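# Swing the fridge door wide open and leave it

## Task

Pull the refrigerator door open to a wide angle so that it stays open without the robot holding it. The door must not be flung or banged open or closed, and the robot must not topple or finish leaning, or the attempt fails.

## Robot and tools

Robot: TidyBot++, a wheeled base (0.54 m long, 0.50 m wide, 0.38 m tall) on four driven casters, carrying one seven-joint arm with a two-finger gripper. The shoulder sits 0.12 m ahead of the base centre at 0.68 m height. Segments: upper arm 0.42 m, forearm 0.31 m, hand 0.31 m to the hand point, which is midway between the finger pads. Closed fingertips reach about 20 mm beyond that point. The arm begins folded with the hand aimed down, poking up to 0.08 m past the base front, elbow up to 1.15 m high. Cameras: base_camera (fixed on the base) and wrist_camera (fisheye, looks along the hand).

Frames: the base frame has its origin on the floor below the base centre, x ahead, y to the left, z up. hand_pose is reported in it; the hand's own z axis runs out along the fingers and the fingers move along its y axis. The odometry frame is the base frame as it was when the scene began. Heading is positive leftward, -3.142 to 3.142. base_tilt is in degrees, forward and right positive when leaning that way, each with a fixed bias near 1 degree.

Tool execute_actions: arguments "actions" (a list holding one action or none) and optional "cameras" (list from base_camera, wrist_camera, all; omitted or null or ["all"] gives all, [] gives none). An empty list only reports state and images. An action may contain "base", "joints", or both, plus optional "speeds"; its motions start together. "base" holds exactly one relative offset from where the base last measured itself: translate_m (metres, forward positive, -2 to 2), strafe_m (metres, left positive, -2 to 2) or rotate_rad (radians, counter-clockwise from above positive, -6.3 to 6.3). "joints" is a single object keyed by joint name with absolute targets: joint_1_rad (any angle; spins the arm about vertical, positive clockwise from above, opposite to rotate_rad), joint_2_rad shoulder -2.249 to 2.249, joint_3_rad any angle, joint_4_rad elbow -2.579 to 2.579, joint_5_rad any angle, joint_6_rad wrist -2.099 to 2.099, joint_7_rad any angle (hand pointing down: positive is counter-clockwise from above; at 1.57 fingers open left and right), gripper_pos 0 (open, gap about 85 mm) to 1 (closed, squeezing about 96 to 120 N per finger). Unbounded joints take the short way; for bigger turns send steps below half a revolution. "speeds" caps top speed for that action only: translate_m and strafe_m 0.05 to 0.5 m/s, rotate_rad 0.1 to 1.57 rad/s (the maxima are defaults). A base move needing over 8.667 s at its cap is refused; any action ends after 15 s. Unknown keys or out-of-range numbers cause refusal with no motion. Anything omitted may keep pushing toward its previous target unseen.

Arm geometry with joint_1_rad 0, joint_3_rad 3.14, joint_5_rad 0 (roughly the start): the arm lies in the x-z plane. Angles from vertical, forward positive: upper arm = joint_2_rad, forearm = joint_2_rad - joint_4_rad, hand = that minus joint_6_rad. Hand reach ahead of the shoulder is the sum of length times sin(angle); height above it is the sum of length times cos(angle). A downward hand reaches at most about 0.94 m high, only near the base. Arm joints move up to 1.39 rad/s (1.22 for joints 5 to 7).

Tool wait: "seconds" 0 to 10; commands nothing new and returns state and images. Tool zoom_image: "camera" (base_camera or wrist_camera) and "region" [x0, y0, x1, y1] in pixels from the top-left, at most 504 by 504, on that camera's latest full image. Tool finished_scene: "scene" number; ends it permanently after the last command is held and reports success, so only call it once the door stays open by itself.

Result lines: base_status and joint_status tell how each commanded motion ended. "done" for the base means wheels turned fully, even with slipping, so a blocked base may say done while short. "off_target" means it stopped away from the target and may still push. After "contact_stop" or "time_out" the old target is dropped and it holds in place. "joint command not followed" with a "cause:" means arm targets were withheld (e.g. self-collision); "not_followed" joints may be retried later. on_its_own reports uncommanded changes. motor_effort gives percent of max, with the bracketed value the peak in the last action; readings are noisy and biased. "ARM HIT" flags a hard hit of the arm on the base or itself; nothing prevents arm-base contact. Once a stop is reported, the rest of that reply's motion calls are skipped.

Accuracy: friction leaves joints slightly off; correct by sending last command + (wanted - read). hand_pose and odometry drift a little; trust images.

Hazards: a torque sensor at its limit (104.5 N m joints 1 to 4, 51.3 N m joints 5 to 7) freezes the arm and gripper for 10 s. Motors over 75 °C from holding loads lose strength (MOTOR HOT warns from 60 °C). Driving while the arm is snagged above about 0.8 m, or pulling sideways on a high hand, can tip the robot; retract or back away to recover. Move the door gently at low speed, never fling it, and the robot holds its last command while you deliberate.

Each tool is called after "Call:" in YAML: its name, and indented under it one key for each argument.

## Session

Call:
execute_actions:
  actions: []

Scene clock: 0.00 s.
base_odometry: x=+0.000 y=+0.000 heading=+0.000 (m, m, rad; odometry frame)
base_tilt: forward=+0.0 right=+0.0 (deg)
base_status: not commanded
joint_positions: joint_1_rad=+0.043 joint_2_rad=-0.350 joint_3_rad=+3.124 joint_4_rad=-2.497 joint_5_rad=-0.005 joint_6_rad=-0.918 joint_7_rad=+1.521 gripper_pos=+0.000
joint_status: not commanded
motor_effort: joint_1_rad=+0 joint_2_rad=-2 joint_3_rad=+0 joint_4_rad=+16 joint_5_rad=+1 joint_6_rad=+0 joint_7_rad=+0 (%)
hand_pose: x=+0.2617 y=-0.0015 z=+0.5953 quat_wxyz=(+0.000, +0.999, -0.039, +0.038) (m; base frame)
pictures: base_camera, wrist_camera
Images, in order (width x height): base_camera 644x364, wrist_camera 644x476.

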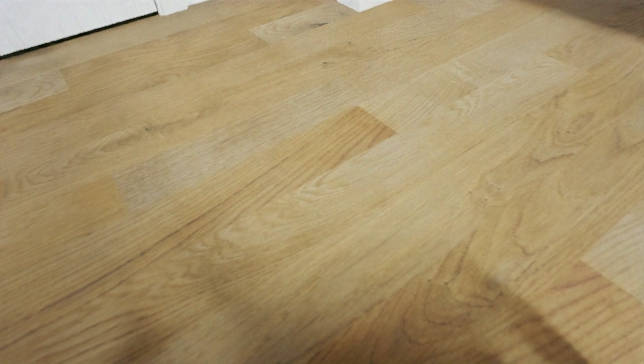

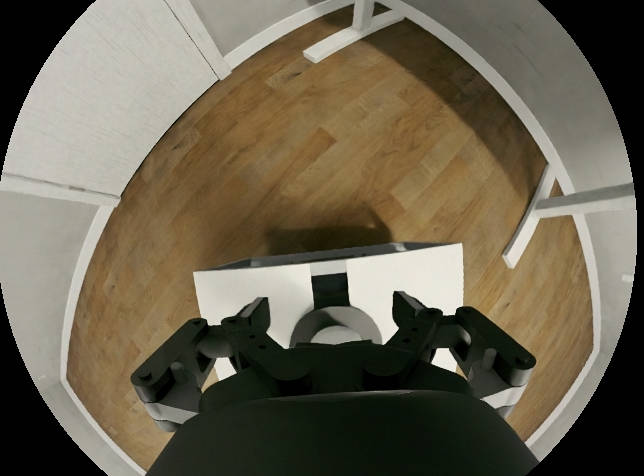

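Call:
execute_actions:
  actions:
    - {"joints":{"joint_1_rad":-2.9,"joint_6_rad":0.4}}
  cameras: ["wrist_camera"]

Scene clock: 23.87 s.
base_odometry: x=+0.000 y=+0.000 heading=+0.000 (m, m, rad; odometry frame)
base_tilt: forward=+0.0 right=+0.0 (deg)
base_status: not commanded
joint_positions: joint_1_rad=-2.890 joint_2_rad=-0.350 joint_3_rad=+3.124 joint_4_rad=-2.497 joint_5_rad=-0.005 joint_6_rad=+0.368 joint_7_rad=+1.521 gripper_pos=+0.000
joint_status: all done
motor_effort: joint_1_rad=+0(0) joint_2_rad=-7(7) joint_3_rad=+0(1) joint_4_rad=+20(21) joint_5_rad=+1(1) joint_6_rad=+8(9) joint_7_rad=+0(0) (%)
hand_pose: x=-0.2935 y=+0.0968 z=+0.8412 quat_wxyz=(-0.627, +0.111, +0.769, +0.060) (m; base frame)
pictures: wrist_camera
camera_calibration (this result's frames):
wrist_camera: T_world_to_cam=[[0.206761, 0.972366, -0.108418, 0.0648231], [0.210374, -0.152404, -0.965669, 0.943905], [-0.955507, 0.176854, -0.236071, 0.0360853], [0, 0, 0, 1]] pos_world=[-0.177496, 0.0744415, 0.927046]
Images, in order (width x height): wrist_camera 644x476.

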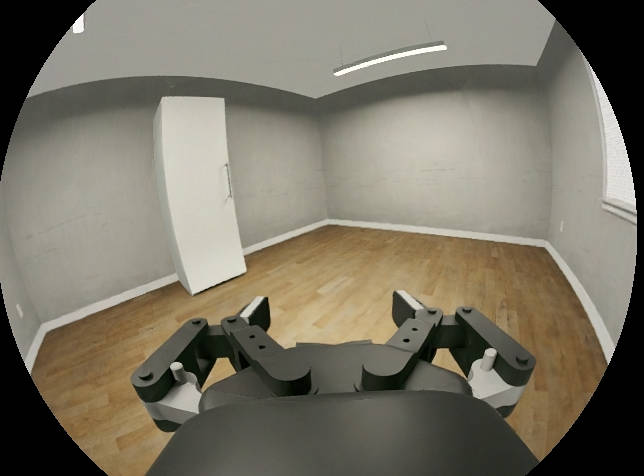

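Call:
zoom_image:
  camera: "wrist_camera"
  region: [120, 80, 300, 310]

Region (120, 80, 300, 310) of wrist_camera's 644x476 image, scaled by 2.191; it fills the left 394 columns of this view, and the rest is white.

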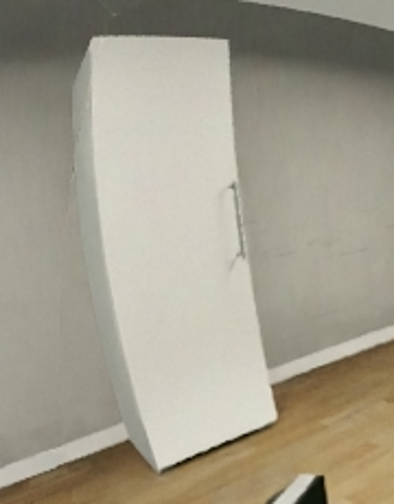

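Call:
execute_actions:
  actions:
    - {"base":{"rotate_rad":3.77},"joints":{"joint_1_rad":0,"joint_6_rad":0.58,"joint_7_rad":1.57}}
  cameras: []

Call:
execute_actions:
  actions:
    - {"base":{"translate_m":1.25}}
  cameras: ["wrist_camera"]

Call:
execute_actions:
  actions:
    - {"base":{"strafe_m":-1.1}}

Scene clock: 54.57 s.
base_odometry: x=+0.000 y=+0.000 heading=-2.513 (m, m, rad; odometry frame)
base_tilt: forward=+0.0 right=+0.0 (deg)
base_status: done
joint_positions: joint_1_rad=-0.012 joint_2_rad=-0.350 joint_3_rad=+3.124 joint_4_rad=-2.497 joint_5_rad=-0.005 joint_6_rad=+0.546 joint_7_rad=+1.549 gripper_pos=+0.000
joint_status: all done
motor_effort: joint_1_rad=+0(1) joint_2_rad=-6(7) joint_3_rad=+0(1) joint_4_rad=+21(21) joint_5_rad=+1(1) joint_6_rad=+8(9) joint_7_rad=+0(1) (%)
hand_pose: x=+0.5491 y=+0.0142 z=+0.8963 quat_wxyz=(-0.016, +0.718, +0.002, +0.696) (m; base frame)
pictures: none
No camera images: the call's "cameras" was empty. Leave "cameras" out to get every camera's image.

Scene clock: 58.43 s.
base_odometry: x=-1.011 y=-0.736 heading=-2.513 (m, m, rad; odometry frame)
base_tilt: forward=+0.0 right=+0.0 (deg)
base_status: done
joint_positions: joint_1_rad=-0.012 joint_2_rad=-0.349 joint_3_rad=+3.124 joint_4_rad=-2.497 joint_5_rad=-0.005 joint_6_rad=+0.549 joint_7_rad=+1.549 gripper_pos=+0.000
joint_status: not commanded
motor_effort: joint_1_rad=+0(1) joint_2_rad=-6(9) joint_3_rad=+0(1) joint_4_rad=+22(22) joint_5_rad=+1(1) joint_6_rad=+9(9) joint_7_rad=+0(0) (%)
hand_pose: x=+0.5493 y=+0.0141 z=+0.8967 quat_wxyz=(-0.016, +0.717, +0.002, +0.697) (m; base frame)
pictures: wrist_camera
camera_calibration (this result's frames):
wrist_camera: T_world_to_cam=[[0.0734565, -0.994548, -0.0740154, 0.047134], [-0.0654601, 0.0692476, -0.99545, 0.982654], [0.995148, 0.0779673, -0.0600165, -0.358835], [0, 0, 0, 1]] pos_world=[0.417956, 0.00680793, 0.960135]
Images, in order (width x height): wrist_camera 644x476.

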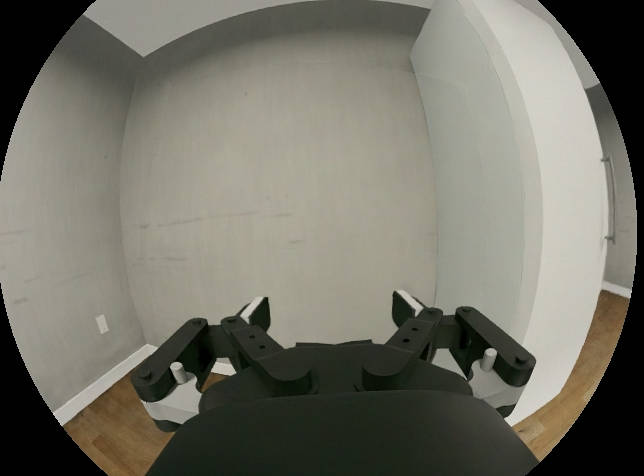

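Scene clock: 62.00 s.
base_odometry: x=-1.658 y=+0.154 heading=-2.513 (m, m, rad; odometry frame)
base_tilt: forward=+0.0 right=+0.0 (deg)
base_status: done
joint_positions: joint_1_rad=-0.010 joint_2_rad=-0.349 joint_3_rad=+3.124 joint_4_rad=-2.497 joint_5_rad=-0.005 joint_6_rad=+0.549 joint_7_rad=+1.549 gripper_pos=+0.000
joint_status: not commanded
motor_effort: joint_1_rad=+1(1) joint_2_rad=-7(7) joint_3_rad=+1(1) joint_4_rad=+21(23) joint_5_rad=+1(0) joint_6_rad=+9(8) joint_7_rad=+0(0) (%)
hand_pose: x=+0.5493 y=+0.0133 z=+0.8967 quat_wxyz=(-0.015, +0.717, +0.001, +0.697) (m; base frame)
pictures: base_camera, wrist_camera
camera_calibration (this result's frames):
wrist_camera: T_world_to_cam=[[0.0716941, -0.994682, -0.0739498, 0.0472847], [-0.0652402, 0.0693054, -0.99546, 0.982626], [0.995291, 0.0761931, -0.0599244, -0.358936], [0, 0, 0, 1]] pos_world=[0.417962, 0.0062804, 0.960153]
Images, in order (width x height): base_camera 644x364, wrist_camera 644x476.

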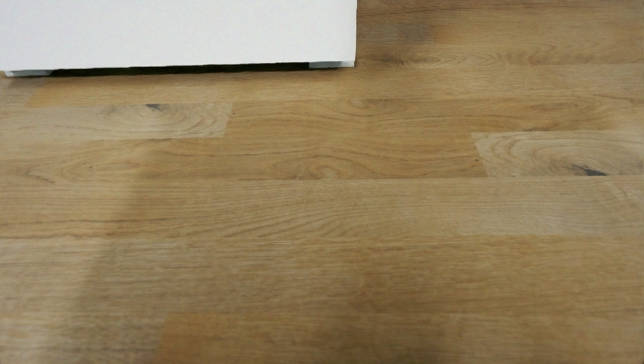

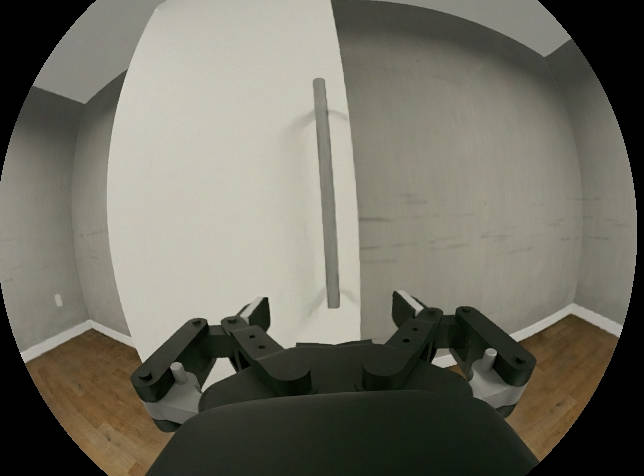

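Call:
execute_actions:
  actions:
    - {"base":{"translate_m":0.13},"speeds":{"translate_m":0.2}}

Scene clock: 77.27 s.
base_odometry: x=-1.763 y=+0.078 heading=-2.513 (m, m, rad; odometry frame)
base_tilt: forward=+0.0 right=+0.0 (deg)
base_status: done
joint_positions: joint_1_rad=-0.010 joint_2_rad=-0.349 joint_3_rad=+3.124 joint_4_rad=-2.497 joint_5_rad=-0.005 joint_6_rad=+0.549 joint_7_rad=+1.549 gripper_pos=+0.000
joint_status: not commanded
motor_effort: joint_1_rad=+0(1) joint_2_rad=-6(9) joint_3_rad=+0(1) joint_4_rad=+20(22) joint_5_rad=+1(1) joint_6_rad=+8(9) joint_7_rad=+0(0) (%)
hand_pose: x=+0.5492 y=+0.0133 z=+0.8969 quat_wxyz=(-0.015, +0.717, +0.001, +0.697) (m; base frame)
pictures: base_camera, wrist_camera
camera_calibration (this result's frames):
wrist_camera: T_world_to_cam=[[0.0716625, -0.994686, -0.0739151, 0.0472572], [-0.0646018, 0.0693213, -0.9955, 0.982539], [0.995335, 0.0761151, -0.0592908, -0.359459], [0, 0, 0, 1]] pos_world=[0.417869, 0.00625553, 0.960298]
Images, in order (width x height): base_camera 644x364, wrist_camera 644x476.

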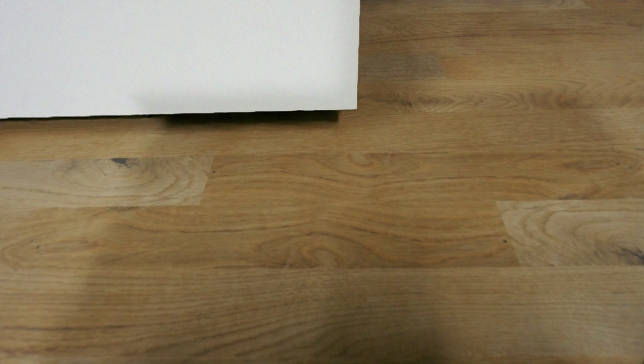

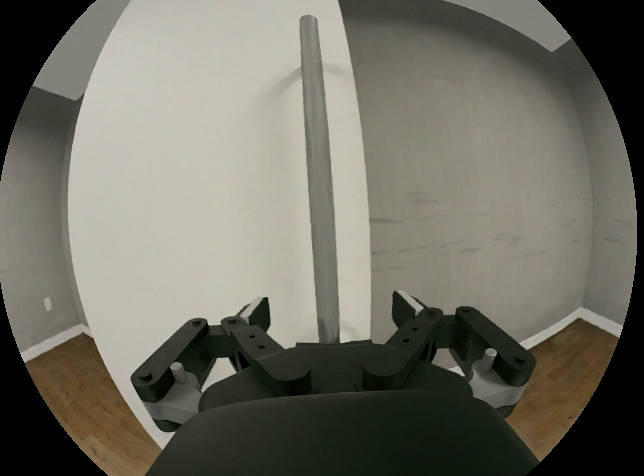

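Call:
execute_actions:
  actions:
    - {"base":{"translate_m":0.032},"speeds":{"translate_m":0.1}}
  cameras: []

Call:
execute_actions:
  actions:
    - {"joints":{"gripper_pos":1}}
  cameras: ["wrist_camera"]

Call:
execute_actions:
  actions:
    - {"base":{"translate_m":-0.12},"joints":{"joint_1_rad":-0.06},"speeds":{"translate_m":0.06}}

Scene clock: 90.90 s.
base_odometry: x=-1.789 y=+0.059 heading=-2.513 (m, m, rad; odometry frame)
base_tilt: forward=+0.0 right=+0.0 (deg)
base_status: done
joint_positions: joint_1_rad=-0.010 joint_2_rad=-0.348 joint_3_rad=+3.124 joint_4_rad=-2.497 joint_5_rad=-0.005 joint_6_rad=+0.549 joint_7_rad=+1.549 gripper_pos=+0.000
joint_status: not commanded
motor_effort: joint_1_rad=+1(0) joint_2_rad=-7(8) joint_3_rad=+1(1) joint_4_rad=+21(22) joint_5_rad=+1(1) joint_6_rad=+8(9) joint_7_rad=+0(0) (%)
hand_pose: x=+0.5495 y=+0.0133 z=+0.8963 quat_wxyz=(-0.015, +0.717, +0.001, +0.697) (m; base frame)
pictures: none
No camera images: the call's "cameras" was empty. Leave "cameras" out to get every camera's image.

Scene clock: 92.00 s.
base_odometry: x=-1.789 y=+0.059 heading=-2.513 (m, m, rad; odometry frame)
base_tilt: forward=+0.1 right=+0.0 (deg)
base_status: not commanded
joint_positions: joint_1_rad=-0.010 joint_2_rad=-0.349 joint_3_rad=+3.117 joint_4_rad=-2.498 joint_5_rad=-0.003 joint_6_rad=+0.549 joint_7_rad=+1.551 gripper_pos=+0.828
joint_status: gripper_pos off_target (ended at +0.828, target +1.000)
motor_effort: joint_1_rad=-2(7) joint_2_rad=-7(7) joint_3_rad=-1(7) joint_4_rad=+21(26) joint_5_rad=+2(3) joint_6_rad=+9(10) joint_7_rad=-1(1) (%)
hand_pose: x=+0.5489 y=+0.0173 z=+0.8964 quat_wxyz=(-0.016, +0.717, +0.007, +0.697) (m; base frame)
pictures: wrist_camera
camera_calibration (this result's frames):
wrist_camera: T_world_to_cam=[[0.0801628, -0.994537, -0.0668621, 0.0402349], [-0.0656437, 0.061665, -0.995936, 0.982849], [0.994618, 0.084226, -0.0603418, -0.358226], [0, 0, 0, 1]] pos_world=[0.417591, 0.0095796, 0.959929]
Images, in order (width x height): wrist_camera 644x476.

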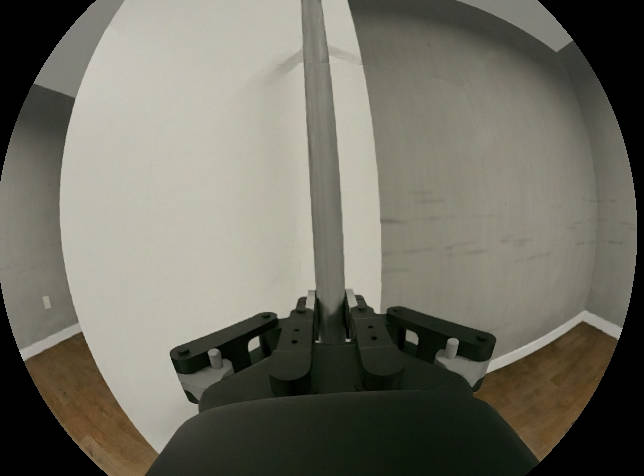

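Scene clock: 94.47 s.
base_odometry: x=-1.692 y=+0.130 heading=-2.513 (m, m, rad; odometry frame)
base_tilt: forward=+0.0 right=+0.0 (deg)
base_status: done
joint_positions: joint_1_rad=-0.062 joint_2_rad=-0.342 joint_3_rad=+3.119 joint_4_rad=-2.495 joint_5_rad=-0.003 joint_6_rad=+0.553 joint_7_rad=+1.554 gripper_pos=+0.829
joint_status: all done
motor_effort: joint_1_rad=+0(5) joint_2_rad=-8(20) joint_3_rad=+1(5) joint_4_rad=+21(25) joint_5_rad=+1(1) joint_6_rad=+10(12) joint_7_rad=+0(1) (%)
hand_pose: x=+0.5498 y=+0.0384 z=+0.8963 quat_wxyz=(-0.032, +0.717, +0.025, +0.696) (m; base frame)
pictures: base_camera, wrist_camera
camera_calibration (this result's frames):
wrist_camera: T_world_to_cam=[[0.129099, -0.98949, -0.0651361, 0.0325244], [-0.068635, 0.0566121, -0.996034, 0.983456], [0.989254, 0.133057, -0.0606051, -0.359636], [0, 0, 0, 1]] pos_world=[0.419072, 0.0243593, 0.959879]
Images, in order (width x height): base_camera 644x364, wrist_camera 644x476.

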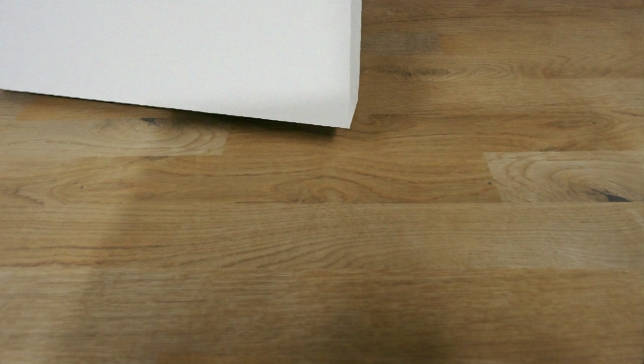

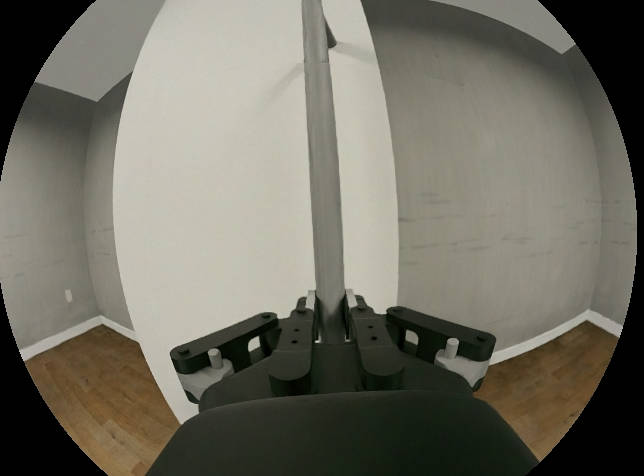

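Call:
execute_actions:
  actions:
    - {"base":{"strafe_m":0.13},"joints":{"joint_1_rad":0.25},"speeds":{"strafe_m":0.2}}
  cameras: []

Call:
execute_actions:
  actions:
    - {"base":{"translate_m":-0.154},"joints":{"joint_1_rad":0.07},"speeds":{"translate_m":0.15}}

Scene clock: 114.67 s.
base_odometry: x=-1.616 y=+0.024 heading=-2.513 (m, m, rad; odometry frame)
base_tilt: forward=+0.0 right=+0.0 (deg)
base_status: done
joint_positions: joint_1_rad=+0.225 joint_2_rad=-0.342 joint_3_rad=+3.119 joint_4_rad=-2.495 joint_5_rad=-0.003 joint_6_rad=+0.553 joint_7_rad=+1.554 gripper_pos=+0.831
joint_status: all done
motor_effort: joint_1_rad=+3(3) joint_2_rad=-8(9) joint_3_rad=+2(3) joint_4_rad=+22(24) joint_5_rad=+0(1) joint_6_rad=+9(11) joint_7_rad=+0(0) (%)
hand_pose: x=+0.5430 y=-0.0848 z=+0.8963 quat_wxyz=(+0.067, +0.713, -0.077, +0.694) (m; base frame)
pictures: none
No camera images: the call's "cameras" was empty. Leave "cameras" out to get every camera's image.

Scene clock: 116.47 s.
base_odometry: x=-1.491 y=+0.115 heading=-2.513 (m, m, rad; odometry frame)
base_tilt: forward=+0.0 right=+0.0 (deg)
base_status: done
joint_positions: joint_1_rad=+0.057 joint_2_rad=-0.343 joint_3_rad=+3.109 joint_4_rad=-2.496 joint_5_rad=-0.003 joint_6_rad=+0.554 joint_7_rad=+1.554 gripper_pos=+0.836
joint_status: all done
motor_effort: joint_1_rad=+2(7) joint_2_rad=-7(12) joint_3_rad=+2(5) joint_4_rad=+19(25) joint_5_rad=+0(2) joint_6_rad=+8(11) joint_7_rad=+0(1) (%)
hand_pose: x=+0.5509 y=-0.0080 z=+0.8962 quat_wxyz=(+0.007, +0.717, -0.013, +0.697) (m; base frame)
pictures: base_camera, wrist_camera
camera_calibration (this result's frames):
wrist_camera: T_world_to_cam=[[0.0204518, -0.997892, -0.0615822, 0.0430225], [-0.06185, 0.0602143, -0.996267, 0.982528], [0.997876, 0.0241843, -0.0604881, -0.360257], [0, 0, 0, 1]] pos_world=[0.419381, -0.00751783, 0.959718]
Images, in order (width x height): base_camera 644x364, wrist_camera 644x476.

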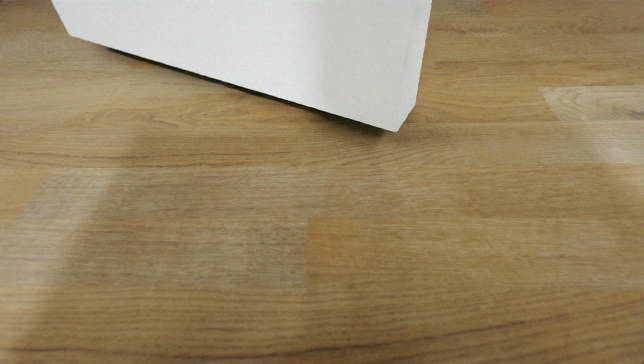

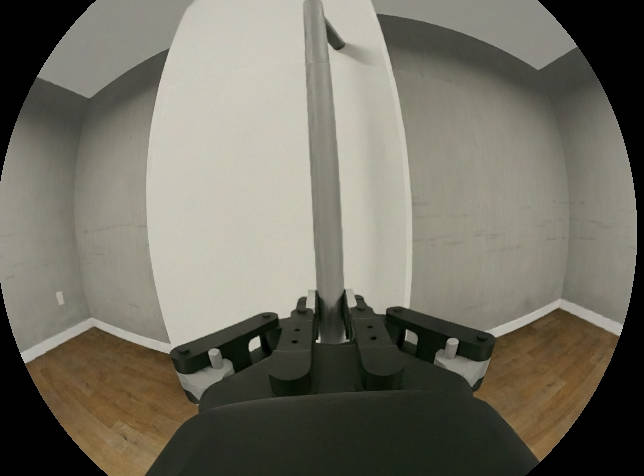

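Call:
execute_actions:
  actions:
    - {"base":{"strafe_m":0.174},"joints":{"joint_1_rad":0.41},"speeds":{"strafe_m":0.25}}
  cameras: []

Call:
execute_actions:
  actions:
    - {"base":{"translate_m":-0.10},"joints":{"joint_1_rad":0.21},"speeds":{"translate_m":0.15}}
  cameras: []

Call:
execute_actions:
  actions:
    - {"base":{"strafe_m":0.26},"joints":{"joint_1_rad":0.6},"speeds":{"strafe_m":0.3}}

Scene clock: 127.93 s.
base_odometry: x=-1.388 y=-0.026 heading=-2.512 (m, m, rad; odometry frame)
base_tilt: forward=+0.0 right=+0.0 (deg)
base_status: done
joint_positions: joint_1_rad=+0.398 joint_2_rad=-0.343 joint_3_rad=+3.118 joint_4_rad=-2.496 joint_5_rad=-0.003 joint_6_rad=+0.554 joint_7_rad=+1.554 gripper_pos=+0.839
joint_status: all done
motor_effort: joint_1_rad=+4(4) joint_2_rad=-7(8) joint_3_rad=+3(4) joint_4_rad=+21(26) joint_5_rad=-1(1) joint_6_rad=+9(10) joint_7_rad=-1(0) (%)
hand_pose: x=+0.5217 y=-0.1561 z=+0.8962 quat_wxyz=(+0.127, +0.704, -0.138, +0.685) (m; base frame)
pictures: none
No camera images: the call's "cameras" was empty. Leave "cameras" out to get every camera's image.

Scene clock: 129.40 s.
base_odometry: x=-1.307 y=+0.033 heading=-2.513 (m, m, rad; odometry frame)
base_tilt: forward=+0.0 right=+0.0 (deg)
base_status: done
joint_positions: joint_1_rad=+0.214 joint_2_rad=-0.347 joint_3_rad=+3.123 joint_4_rad=-2.499 joint_5_rad=-0.003 joint_6_rad=+0.554 joint_7_rad=+1.554 gripper_pos=+0.843
joint_status: all done
motor_effort: joint_1_rad=-1(3) joint_2_rad=-7(11) joint_3_rad=-1(3) joint_4_rad=+21(25) joint_5_rad=+2(1) joint_6_rad=+9(12) joint_7_rad=+0(1) (%)
hand_pose: x=+0.5416 y=-0.0821 z=+0.8962 quat_wxyz=(+0.065, +0.713, -0.076, +0.694) (m; base frame)
pictures: none
No camera images: the call's "cameras" was empty. Leave "cameras" out to get every camera's image.

Scene clock: 131.23 s.
base_odometry: x=-1.154 y=-0.177 heading=-2.512 (m, m, rad; odometry frame)
base_tilt: forward=+0.0 right=+0.0 (deg)
base_status: done
joint_positions: joint_1_rad=+0.603 joint_2_rad=-0.349 joint_3_rad=+3.129 joint_4_rad=-2.501 joint_5_rad=-0.003 joint_6_rad=+0.554 joint_7_rad=+1.554 gripper_pos=+0.846
joint_status: all done
motor_effort: joint_1_rad=-1(3) joint_2_rad=-6(8) joint_3_rad=-1(4) joint_4_rad=+22(26) joint_5_rad=+1(2) joint_6_rad=+9(11) joint_7_rad=+0(1) (%)
hand_pose: x=+0.4769 y=-0.2383 z=+0.8961 quat_wxyz=(+0.199, +0.684, -0.214, +0.668) (m; base frame)
pictures: base_camera, wrist_camera
camera_calibration (this result's frames):
wrist_camera: T_world_to_cam=[[-0.517022, -0.853233, -0.0684299, 0.111675], [-0.0150317, 0.0889821, -0.99592, 0.975956], [0.85584, -0.513883, -0.0588312, -0.342859], [0, 0, 0, 1]] pos_world=[0.365841, -0.167748, 0.959445]
Images, in order (width x height): base_camera 644x364, wrist_camera 644x476.

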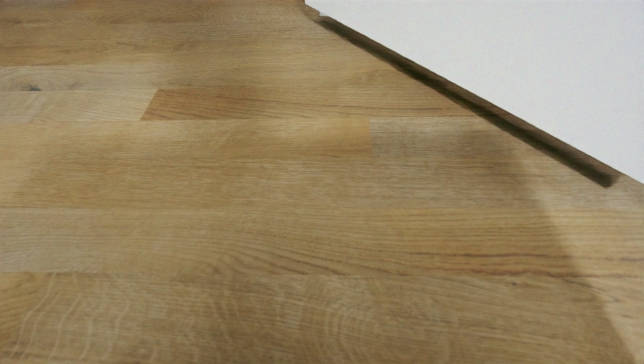

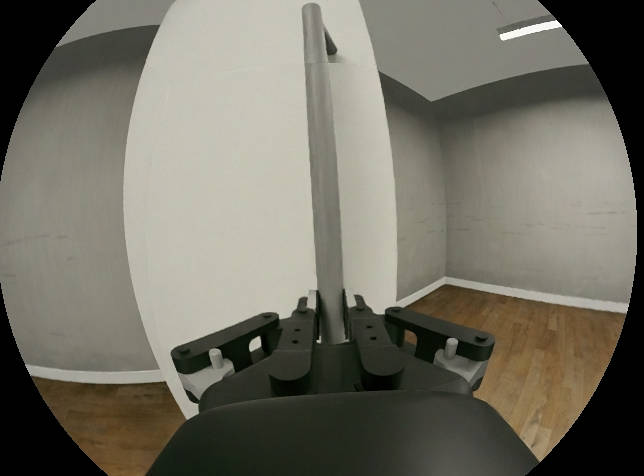

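Call:
execute_actions:
  actions:
    - {"base":{"translate_m":0.022},"joints":{"gripper_pos":0.6,"joint_1_rad":0.64},"speeds":{"translate_m":0.05}}
  cameras: ["wrist_camera"]

Call:
execute_actions:
  actions:
    - {"joints":{"gripper_pos":1}}
  cameras: []

Call:
execute_actions:
  actions:
    - {"base":{"strafe_m":0.22},"joints":{"joint_1_rad":0.87},"speeds":{"strafe_m":0.2}}

Scene clock: 140.70 s.
base_odometry: x=-1.172 y=-0.190 heading=-2.512 (m, m, rad; odometry frame)
base_tilt: forward=+0.0 right=+0.0 (deg)
base_status: done
joint_positions: joint_1_rad=+0.634 joint_2_rad=-0.350 joint_3_rad=+3.127 joint_4_rad=-2.501 joint_5_rad=-0.003 joint_6_rad=+0.554 joint_7_rad=+1.554 gripper_pos=+0.600
joint_status: all done
motor_effort: joint_1_rad=+1(4) joint_2_rad=-7(8) joint_3_rad=+0(4) joint_4_rad=+21(27) joint_5_rad=+1(3) joint_6_rad=+9(11) joint_7_rad=+0(1) (%)
hand_pose: x=+0.4698 y=-0.2481 z=+0.8965 quat_wxyz=(+0.209, +0.680, -0.224, +0.666) (m; base frame)
pictures: wrist_camera
camera_calibration (this result's frames):
wrist_camera: T_world_to_cam=[[-0.541184, -0.838183, -0.0675958, 0.114002], [-0.0122694, 0.0882469, -0.996023, 0.97565], [0.840814, -0.538203, -0.0580418, -0.341503], [0, 0, 0, 1]] pos_world=[0.360807, -0.174341, 0.959654]
Images, in order (width x height): wrist_camera 644x476.

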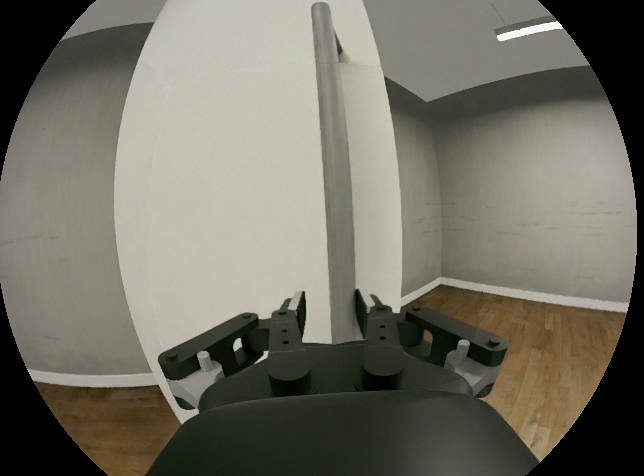

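Scene clock: 141.47 s.
base_odometry: x=-1.172 y=-0.190 heading=-2.512 (m, m, rad; odometry frame)
base_tilt: forward=+0.0 right=+0.1 (deg)
base_status: not commanded
joint_positions: joint_1_rad=+0.646 joint_2_rad=-0.350 joint_3_rad=+3.133 joint_4_rad=-2.501 joint_5_rad=-0.003 joint_6_rad=+0.554 joint_7_rad=+1.554 gripper_pos=+0.846
joint_status: gripper_pos off_target (ended at +0.846, target +1.000)
motor_effort: joint_1_rad=-1(4) joint_2_rad=-6(8) joint_3_rad=-1(3) joint_4_rad=+22(26) joint_5_rad=+2(3) joint_6_rad=+9(11) joint_7_rad=+0(1) (%)
hand_pose: x=+0.4649 y=-0.2550 z=+0.8965 quat_wxyz=(+0.214, +0.678, -0.231, +0.664) (m; base frame)
pictures: none
No camera images: the call's "cameras" was empty. Leave "cameras" out to get every camera's image.

Scene clock: 143.33 s.
base_odometry: x=-1.042 y=-0.368 heading=-2.512 (m, m, rad; odometry frame)
base_tilt: forward=+0.0 right=+0.0 (deg)
base_status: done
joint_positions: joint_1_rad=+0.866 joint_2_rad=-0.351 joint_3_rad=+3.120 joint_4_rad=-2.503 joint_5_rad=-0.003 joint_6_rad=+0.555 joint_7_rad=+1.554 gripper_pos=+0.846
joint_status: all done
motor_effort: joint_1_rad=+0(6) joint_2_rad=-6(10) joint_3_rad=-1(6) joint_4_rad=+21(25) joint_5_rad=+2(2) joint_6_rad=+8(11) joint_7_rad=-1(1) (%)
hand_pose: x=+0.4053 y=-0.3196 z=+0.8963 quat_wxyz=(+0.283, +0.651, -0.298, +0.638) (m; base frame)
pictures: base_camera, wrist_camera
camera_calibration (this result's frames):
wrist_camera: T_world_to_cam=[[-0.715278, -0.69578, -0.0653249, 0.133181], [0.00636944, 0.0869816, -0.99619, 0.973199], [0.698811, -0.712969, -0.0577843, -0.324244], [0, 0, 0, 1]] pos_world=[0.315647, -0.223162, 0.959455]
Images, in order (width x height): base_camera 644x364, wrist_camera 644x476.

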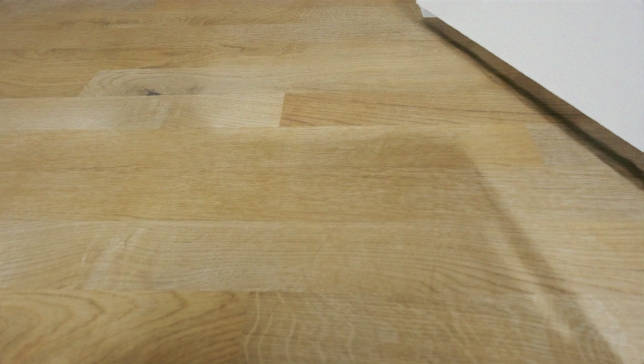

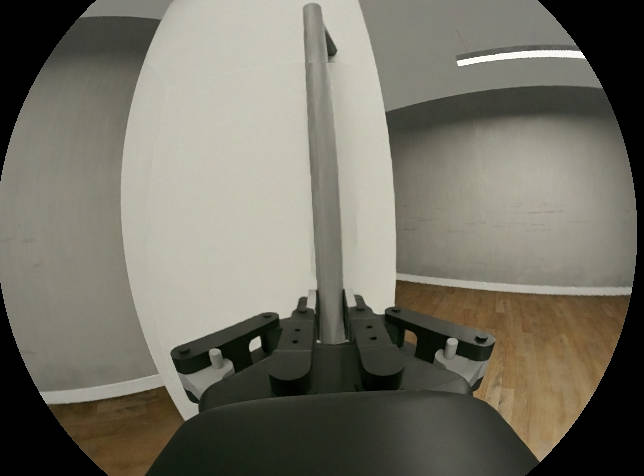

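Call:
execute_actions:
  actions:
    - {"base":{"strafe_m":0.19},"joints":{"joint_1_rad":0.9},"speeds":{"strafe_m":0.11}}

Scene clock: 151.17 s.
base_odometry: x=-0.931 y=-0.522 heading=-2.513 (m, m, rad; odometry frame)
base_tilt: forward=+0.1 right=+0.0 (deg)
base_status: done
joint_positions: joint_1_rad=+0.903 joint_2_rad=-0.350 joint_3_rad=+3.125 joint_4_rad=-2.496 joint_5_rad=-0.007 joint_6_rad=+0.555 joint_7_rad=+1.554 gripper_pos=+0.999
joint_status: all done
on_its_own: gripper_pos moved +0.153 to your old target +1.000
motor_effort: joint_1_rad=+1(10) joint_2_rad=-7(13) joint_3_rad=+1(9) joint_4_rad=+22(41) joint_5_rad=+1(7) joint_6_rad=+9(11) joint_7_rad=+0(0) (%)
hand_pose: x=+0.3920 y=-0.3329 z=+0.8999 quat_wxyz=(+0.296, +0.642, -0.313, +0.634) (m; base frame)
pictures: base_camera, wrist_camera
camera_calibration (this result's frames):
wrist_camera: T_world_to_cam=[[-0.744348, -0.664091, -0.070205, 0.140979], [0.0180865, 0.0850434, -0.996213, 0.972774], [0.667546, -0.742799, -0.0512909, -0.327786], [0, 0, 0, 1]] pos_world=[0.306156, -0.232585, 0.962175]
Images, in order (width x height): base_camera 644x364, wrist_camera 644x476.

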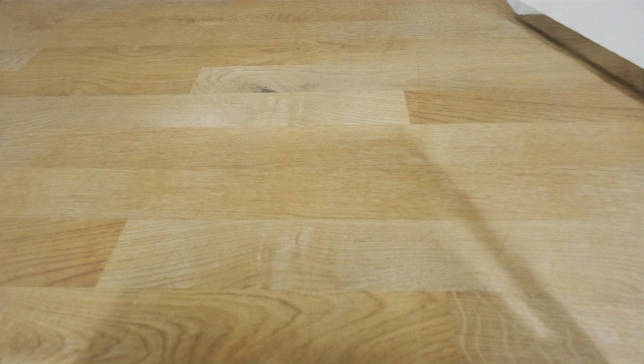

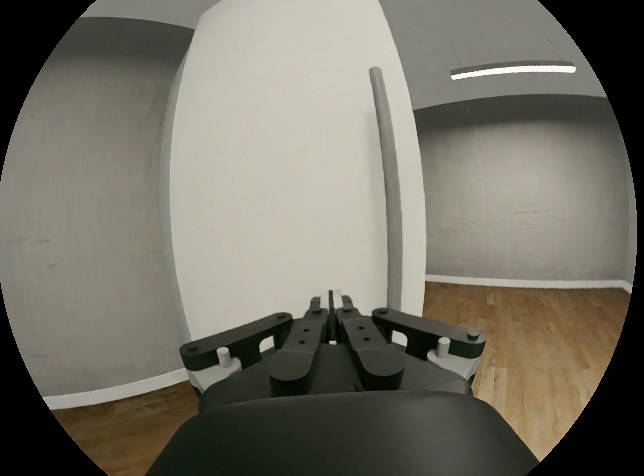

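Call:
execute_actions:
  actions:
    - {"joints":{"gripper_pos":0}}

Scene clock: 156.37 s.
base_odometry: x=-0.931 y=-0.522 heading=-2.513 (m, m, rad; odometry frame)
base_tilt: forward=+0.0 right=+0.0 (deg)
base_status: not commanded
joint_positions: joint_1_rad=+0.903 joint_2_rad=-0.350 joint_3_rad=+3.125 joint_4_rad=-2.496 joint_5_rad=-0.007 joint_6_rad=+0.555 joint_7_rad=+1.554 gripper_pos=+0.000
joint_status: all done
motor_effort: joint_1_rad=+0(0) joint_2_rad=-6(6) joint_3_rad=+0(1) joint_4_rad=+21(21) joint_5_rad=+1(1) joint_6_rad=+8(9) joint_7_rad=+0(0) (%)
hand_pose: x=+0.3920 y=-0.3329 z=+0.8999 quat_wxyz=(+0.296, +0.642, -0.313, +0.634) (m; base frame)
pictures: base_camera, wrist_camera
camera_calibration (this result's frames):
wrist_camera: T_world_to_cam=[[-0.744348, -0.664091, -0.070205, 0.140979], [0.0180863, 0.0850436, -0.996213, 0.972774], [0.667546, -0.742799, -0.0512911, -0.327786], [0, 0, 0, 1]] pos_world=[0.306156, -0.232585, 0.962175]
Images, in order (width x height): base_camera 644x364, wrist_camera 644x476.

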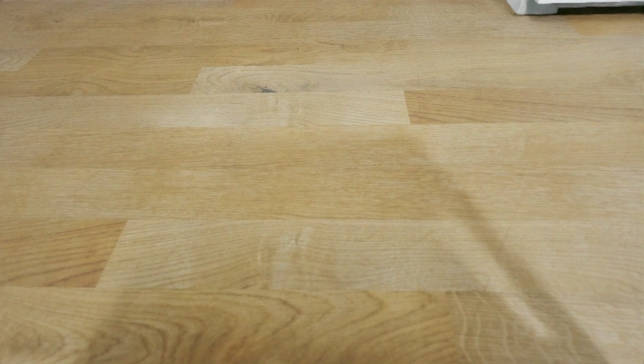

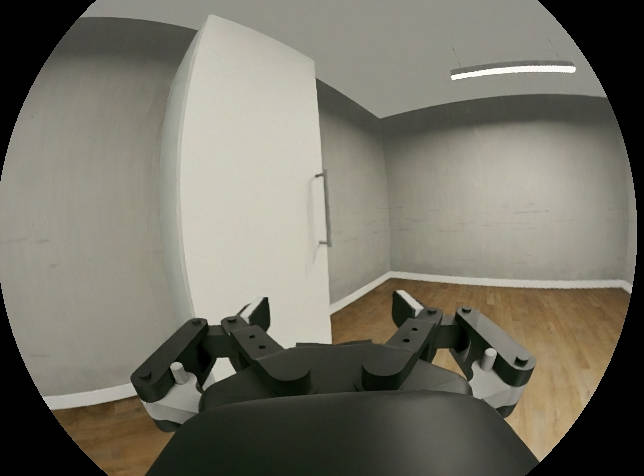

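The handle slipped out of the fingertips and the door swung shut on its own. I'll retry with a deeper grip.

Call:
execute_actions:
  actions:
    - {"base":{"strafe_m":-0.97},"joints":{"joint_1_rad":-0.01}}
  cameras: []

Call:
execute_actions:
  actions:
    - {"base":{"translate_m":0.33},"speeds":{"translate_m":0.3}}

Scene clock: 170.27 s.
base_odometry: x=-1.501 y=+0.262 heading=-2.512 (m, m, rad; odometry frame)
base_tilt: forward=+0.0 right=+0.0 (deg)
base_status: done
joint_positions: joint_1_rad=+0.000 joint_2_rad=-0.351 joint_3_rad=+3.125 joint_4_rad=-2.496 joint_5_rad=-0.007 joint_6_rad=+0.555 joint_7_rad=+1.554 gripper_pos=+0.000
joint_status: all done
motor_effort: joint_1_rad=+1(2) joint_2_rad=-7(8) joint_3_rad=+1(2) joint_4_rad=+21(22) joint_5_rad=+1(0) joint_6_rad=+9(9) joint_7_rad=+0(1) (%)
hand_pose: x=+0.5493 y=+0.0085 z=+0.9001 quat_wxyz=(-0.010, +0.714, -0.002, +0.700) (m; base frame)
pictures: none
No camera images: the call's "cameras" was empty. Leave "cameras" out to get every camera's image.

Scene clock: 172.33 s.
base_odometry: x=-1.768 y=+0.068 heading=-2.513 (m, m, rad; odometry frame)
base_tilt: forward=+0.0 right=+0.0 (deg)
base_status: done
joint_positions: joint_1_rad=+0.000 joint_2_rad=-0.350 joint_3_rad=+3.125 joint_4_rad=-2.496 joint_5_rad=-0.007 joint_6_rad=+0.556 joint_7_rad=+1.554 gripper_pos=+0.000
joint_status: not commanded
motor_effort: joint_1_rad=+1(0) joint_2_rad=-6(9) joint_3_rad=+0(0) joint_4_rad=+21(22) joint_5_rad=+1(1) joint_6_rad=+9(9) joint_7_rad=+0(0) (%)
hand_pose: x=+0.5495 y=+0.0085 z=+0.8997 quat_wxyz=(-0.010, +0.714, -0.002, +0.700) (m; base frame)
pictures: base_camera, wrist_camera
camera_calibration (this result's frames):
wrist_camera: T_world_to_cam=[[0.0611307, -0.995663, -0.0701239, 0.0450704], [-0.0559748, 0.066725, -0.9962, 0.981572], [0.996559, 0.0648235, -0.0516531, -0.366699], [0, 0, 0, 1]] pos_world=[0.417625, 0.0031503, 0.962061]
Images, in order (width x height): base_camera 644x364, wrist_camera 644x476.

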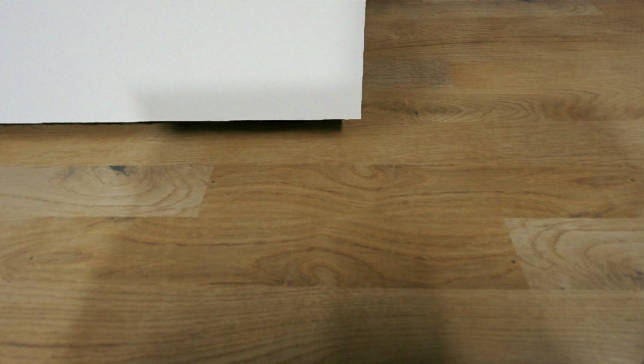

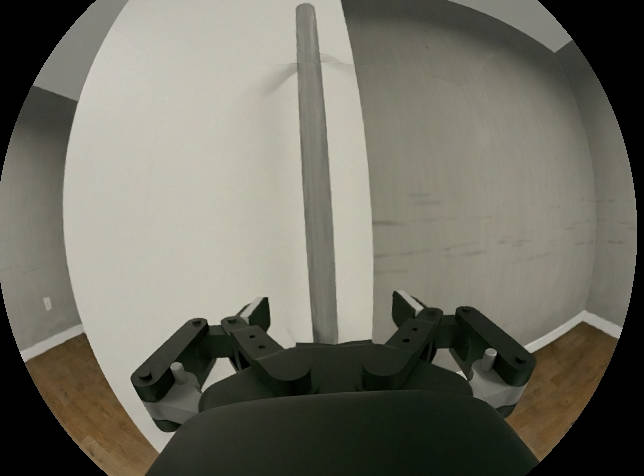

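Call:
execute_actions:
  actions:
    - {"base":{"translate_m":0.031},"joints":{"joint_1_rad":-0.03},"speeds":{"translate_m":0.1}}
  cameras: []

Call:
execute_actions:
  actions:
    - {"joints":{"gripper_pos":1}}
  cameras: ["wrist_camera"]

Call:
execute_actions:
  actions:
    - {"base":{"translate_m":-0.12},"joints":{"joint_1_rad":-0.07},"speeds":{"translate_m":0.08}}
  cameras: []

Call:
execute_actions:
  actions:
    - {"base":{"strafe_m":0.13},"joints":{"joint_1_rad":0.24},"speeds":{"strafe_m":0.2}}
  cameras: []

Call:
execute_actions:
  actions:
    - {"base":{"translate_m":-0.154},"joints":{"joint_1_rad":0.04},"speeds":{"translate_m":0.2}}
  cameras: ["wrist_camera"]

Scene clock: 185.50 s.
base_odometry: x=-1.794 y=+0.050 heading=-2.513 (m, m, rad; odometry frame)
base_tilt: forward=+0.0 right=+0.0 (deg)
base_status: done
joint_positions: joint_1_rad=-0.021 joint_2_rad=-0.348 joint_3_rad=+3.125 joint_4_rad=-2.496 joint_5_rad=-0.007 joint_6_rad=+0.556 joint_7_rad=+1.554 gripper_pos=+0.000
joint_status: all done
motor_effort: joint_1_rad=+0(2) joint_2_rad=-7(8) joint_3_rad=+1(1) joint_4_rad=+21(21) joint_5_rad=+1(1) joint_6_rad=+8(9) joint_7_rad=+0(0) (%)
hand_pose: x=+0.5497 y=+0.0174 z=+0.8989 quat_wxyz=(-0.017, +0.715, +0.006, +0.699) (m; base frame)
pictures: none
No camera images: the call's "cameras" was empty. Leave "cameras" out to get every camera's image.

Scene clock: 186.60 s.
base_odometry: x=-1.794 y=+0.050 heading=-2.513 (m, m, rad; odometry frame)
base_tilt: forward=+0.0 right=+0.0 (deg)
base_status: not commanded
joint_positions: joint_1_rad=-0.020 joint_2_rad=-0.348 joint_3_rad=+3.128 joint_4_rad=-2.496 joint_5_rad=-0.008 joint_6_rad=+0.556 joint_7_rad=+1.554 gripper_pos=+0.822
joint_status: gripper_pos off_target (ended at +0.822, target +1.000)
motor_effort: joint_1_rad=-1(6) joint_2_rad=-6(7) joint_3_rad=-1(6) joint_4_rad=+23(22) joint_5_rad=+2(5) joint_6_rad=+9(9) joint_7_rad=-1(1) (%)
hand_pose: x=+0.5498 y=+0.0151 z=+0.8989 quat_wxyz=(-0.017, +0.715, +0.003, +0.699) (m; base frame)
pictures: wrist_camera
camera_calibration (this result's frames):
wrist_camera: T_world_to_cam=[[0.0767623, -0.994421, -0.0723495, 0.0449787], [-0.0590157, 0.0679048, -0.995945, 0.981757], [0.995301, 0.0807207, -0.0534739, -0.36536], [0, 0, 0, 1]] pos_world=[0.41813, 0.0075538, 0.961493]
Images, in order (width x height): wrist_camera 644x476.

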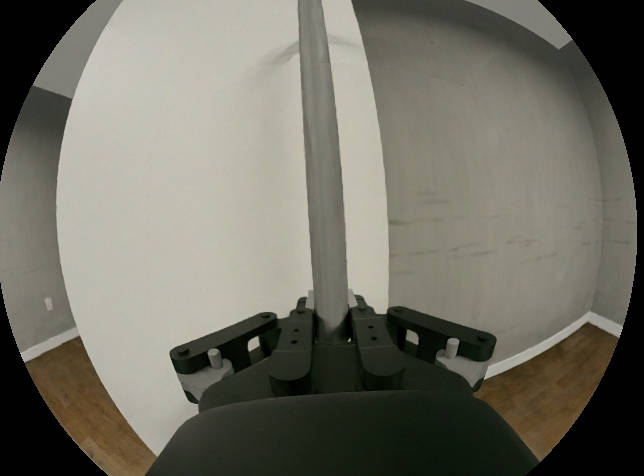

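Scene clock: 188.63 s.
base_odometry: x=-1.697 y=+0.121 heading=-2.513 (m, m, rad; odometry frame)
base_tilt: forward=+0.0 right=+0.0 (deg)
base_status: done
joint_positions: joint_1_rad=-0.078 joint_2_rad=-0.346 joint_3_rad=+3.111 joint_4_rad=-2.495 joint_5_rad=-0.008 joint_6_rad=+0.556 joint_7_rad=+1.557 gripper_pos=+0.835
joint_status: all done
motor_effort: joint_1_rad=+3(7) joint_2_rad=-8(22) joint_3_rad=+3(6) joint_4_rad=+19(27) joint_5_rad=+0(4) joint_6_rad=+9(10) joint_7_rad=+0(1) (%)
hand_pose: x=+0.5479 y=+0.0482 z=+0.8990 quat_wxyz=(-0.039, +0.714, +0.033, +0.698) (m; base frame)
pictures: none
No camera images: the call's "cameras" was empty. Leave "cameras" out to get every camera's image.

Scene clock: 190.03 s.
base_odometry: x=-1.620 y=+0.015 heading=-2.512 (m, m, rad; odometry frame)
base_tilt: forward=+0.0 right=+0.0 (deg)
base_status: done
joint_positions: joint_1_rad=+0.217 joint_2_rad=-0.346 joint_3_rad=+3.119 joint_4_rad=-2.495 joint_5_rad=-0.007 joint_6_rad=+0.556 joint_7_rad=+1.563 gripper_pos=+0.835
joint_status: all done
motor_effort: joint_1_rad=+2(4) joint_2_rad=-7(9) joint_3_rad=+1(3) joint_4_rad=+23(24) joint_5_rad=+0(2) joint_6_rad=+9(10) joint_7_rad=-1(2) (%)
hand_pose: x=+0.5426 y=-0.0822 z=+0.8989 quat_wxyz=(+0.068, +0.711, -0.073, +0.696) (m; base frame)
pictures: none
No camera images: the call's "cameras" was empty. Leave "cameras" out to get every camera's image.

Scene clock: 191.67 s.
base_odometry: x=-1.495 y=+0.106 heading=-2.512 (m, m, rad; odometry frame)
base_tilt: forward=+0.0 right=+0.0 (deg)
base_status: done
joint_positions: joint_1_rad=+0.023 joint_2_rad=-0.341 joint_3_rad=+3.104 joint_4_rad=-2.491 joint_5_rad=-0.006 joint_6_rad=+0.556 joint_7_rad=+1.563 gripper_pos=+0.835
joint_status: all done
motor_effort: joint_1_rad=+5(6) joint_2_rad=-9(11) joint_3_rad=+4(6) joint_4_rad=+18(25) joint_5_rad=+0(2) joint_6_rad=+8(10) joint_7_rad=+0(1) (%)
hand_pose: x=+0.5522 y=+0.0082 z=+0.8990 quat_wxyz=(-0.003, +0.715, +0.003, +0.699) (m; base frame)
pictures: wrist_camera
camera_calibration (this result's frames):
wrist_camera: T_world_to_cam=[[0.0572505, -0.996912, -0.0537396, 0.0320337], [-0.0584098, 0.050391, -0.99702, 0.983245], [0.99665, 0.0602188, -0.0553445, -0.366024], [0, 0, 0, 1]] pos_world=[0.420395, 0.00442961, 0.961779]
Images, in order (width x height): wrist_camera 644x476.

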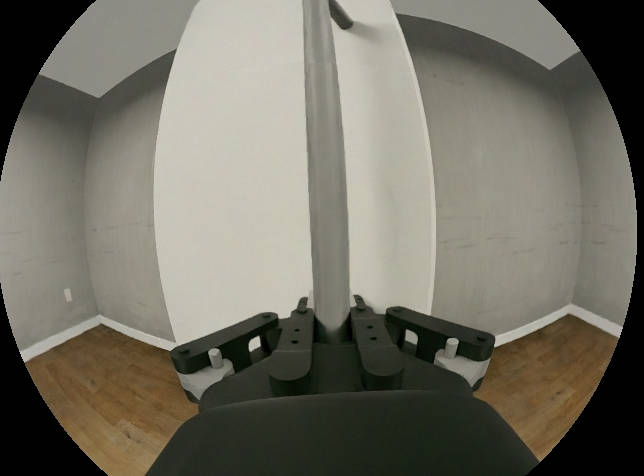

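Call:
execute_actions:
  actions:
    - {"base":{"strafe_m":0.188},"joints":{"joint_1_rad":0.41},"speeds":{"strafe_m":0.25}}
  cameras: []

Call:
execute_actions:
  actions:
    - {"base":{"translate_m":-0.09},"joints":{"joint_1_rad":0.19},"speeds":{"translate_m":0.15}}
  cameras: []

Call:
execute_actions:
  actions:
    - {"base":{"strafe_m":0.26},"joints":{"joint_1_rad":0.6},"speeds":{"strafe_m":0.3}}

Scene clock: 205.77 s.
base_odometry: x=-1.385 y=-0.046 heading=-2.512 (m, m, rad; odometry frame)
base_tilt: forward=+0.0 right=+0.0 (deg)
base_status: done
joint_positions: joint_1_rad=+0.406 joint_2_rad=-0.345 joint_3_rad=+3.123 joint_4_rad=-2.494 joint_5_rad=-0.006 joint_6_rad=+0.556 joint_7_rad=+1.563 gripper_pos=+0.835
joint_status: all done
motor_effort: joint_1_rad=+1(4) joint_2_rad=-6(10) joint_3_rad=+1(4) joint_4_rad=+22(26) joint_5_rad=+0(1) joint_6_rad=+9(11) joint_7_rad=-1(1) (%)
hand_pose: x=+0.5193 y=-0.1622 z=+0.8989 quat_wxyz=(+0.134, +0.701, -0.142, +0.686) (m; base frame)
pictures: none
No camera images: the call's "cameras" was empty. Leave "cameras" out to get every camera's image.

Scene clock: 207.10 s.
base_odometry: x=-1.312 y=+0.007 heading=-2.512 (m, m, rad; odometry frame)
base_tilt: forward=+0.0 right=+0.0 (deg)
base_status: done
joint_positions: joint_1_rad=+0.206 joint_2_rad=-0.351 joint_3_rad=+3.129 joint_4_rad=-2.499 joint_5_rad=-0.006 joint_6_rad=+0.556 joint_7_rad=+1.563 gripper_pos=+0.835
joint_status: all done
motor_effort: joint_1_rad=-1(5) joint_2_rad=-7(12) joint_3_rad=-2(4) joint_4_rad=+21(26) joint_5_rad=+2(1) joint_6_rad=+9(11) joint_7_rad=+0(1) (%)
hand_pose: x=+0.5410 y=-0.0818 z=+0.8990 quat_wxyz=(+0.066, +0.711, -0.074, +0.697) (m; base frame)
pictures: none
No camera images: the call's "cameras" was empty. Leave "cameras" out to get every camera's image.

Scene clock: 208.97 s.
base_odometry: x=-1.158 y=-0.203 heading=-2.512 (m, m, rad; odometry frame)
base_tilt: forward=+0.0 right=+0.0 (deg)
base_status: done
joint_positions: joint_1_rad=+0.607 joint_2_rad=-0.356 joint_3_rad=+3.133 joint_4_rad=-2.502 joint_5_rad=-0.006 joint_6_rad=+0.556 joint_7_rad=+1.565 gripper_pos=+0.835
joint_status: all done
motor_effort: joint_1_rad=-1(5) joint_2_rad=-4(8) joint_3_rad=-1(5) joint_4_rad=+24(26) joint_5_rad=+0(4) joint_6_rad=+9(11) joint_7_rad=-2(3) (%)
hand_pose: x=+0.4733 y=-0.2407 z=+0.8988 quat_wxyz=(+0.205, +0.681, -0.215, +0.669) (m; base frame)
pictures: base_camera, wrist_camera
camera_calibration (this result's frames):
wrist_camera: T_world_to_cam=[[-0.524545, -0.849143, -0.06171, 0.106469], [-0.0117089, 0.0796703, -0.996753, 0.975744], [0.851302, -0.522119, -0.0517331, -0.347036], [0, 0, 0, 1]] pos_world=[0.362705, -0.168524, 0.961192]
Images, in order (width x height): base_camera 644x364, wrist_camera 644x476.

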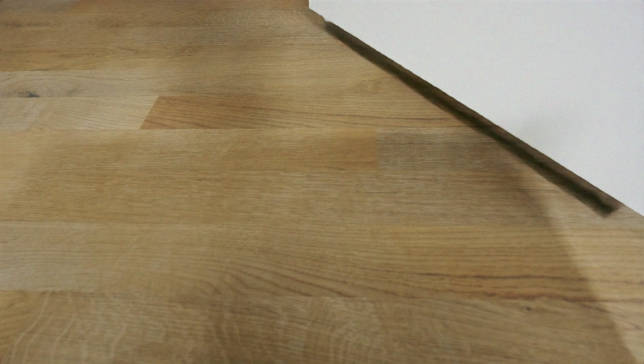

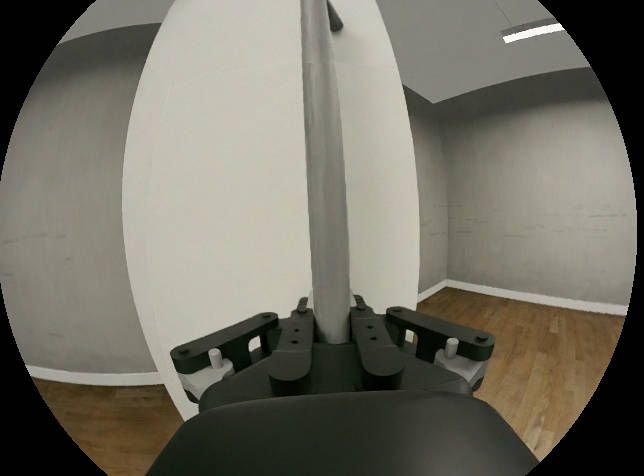

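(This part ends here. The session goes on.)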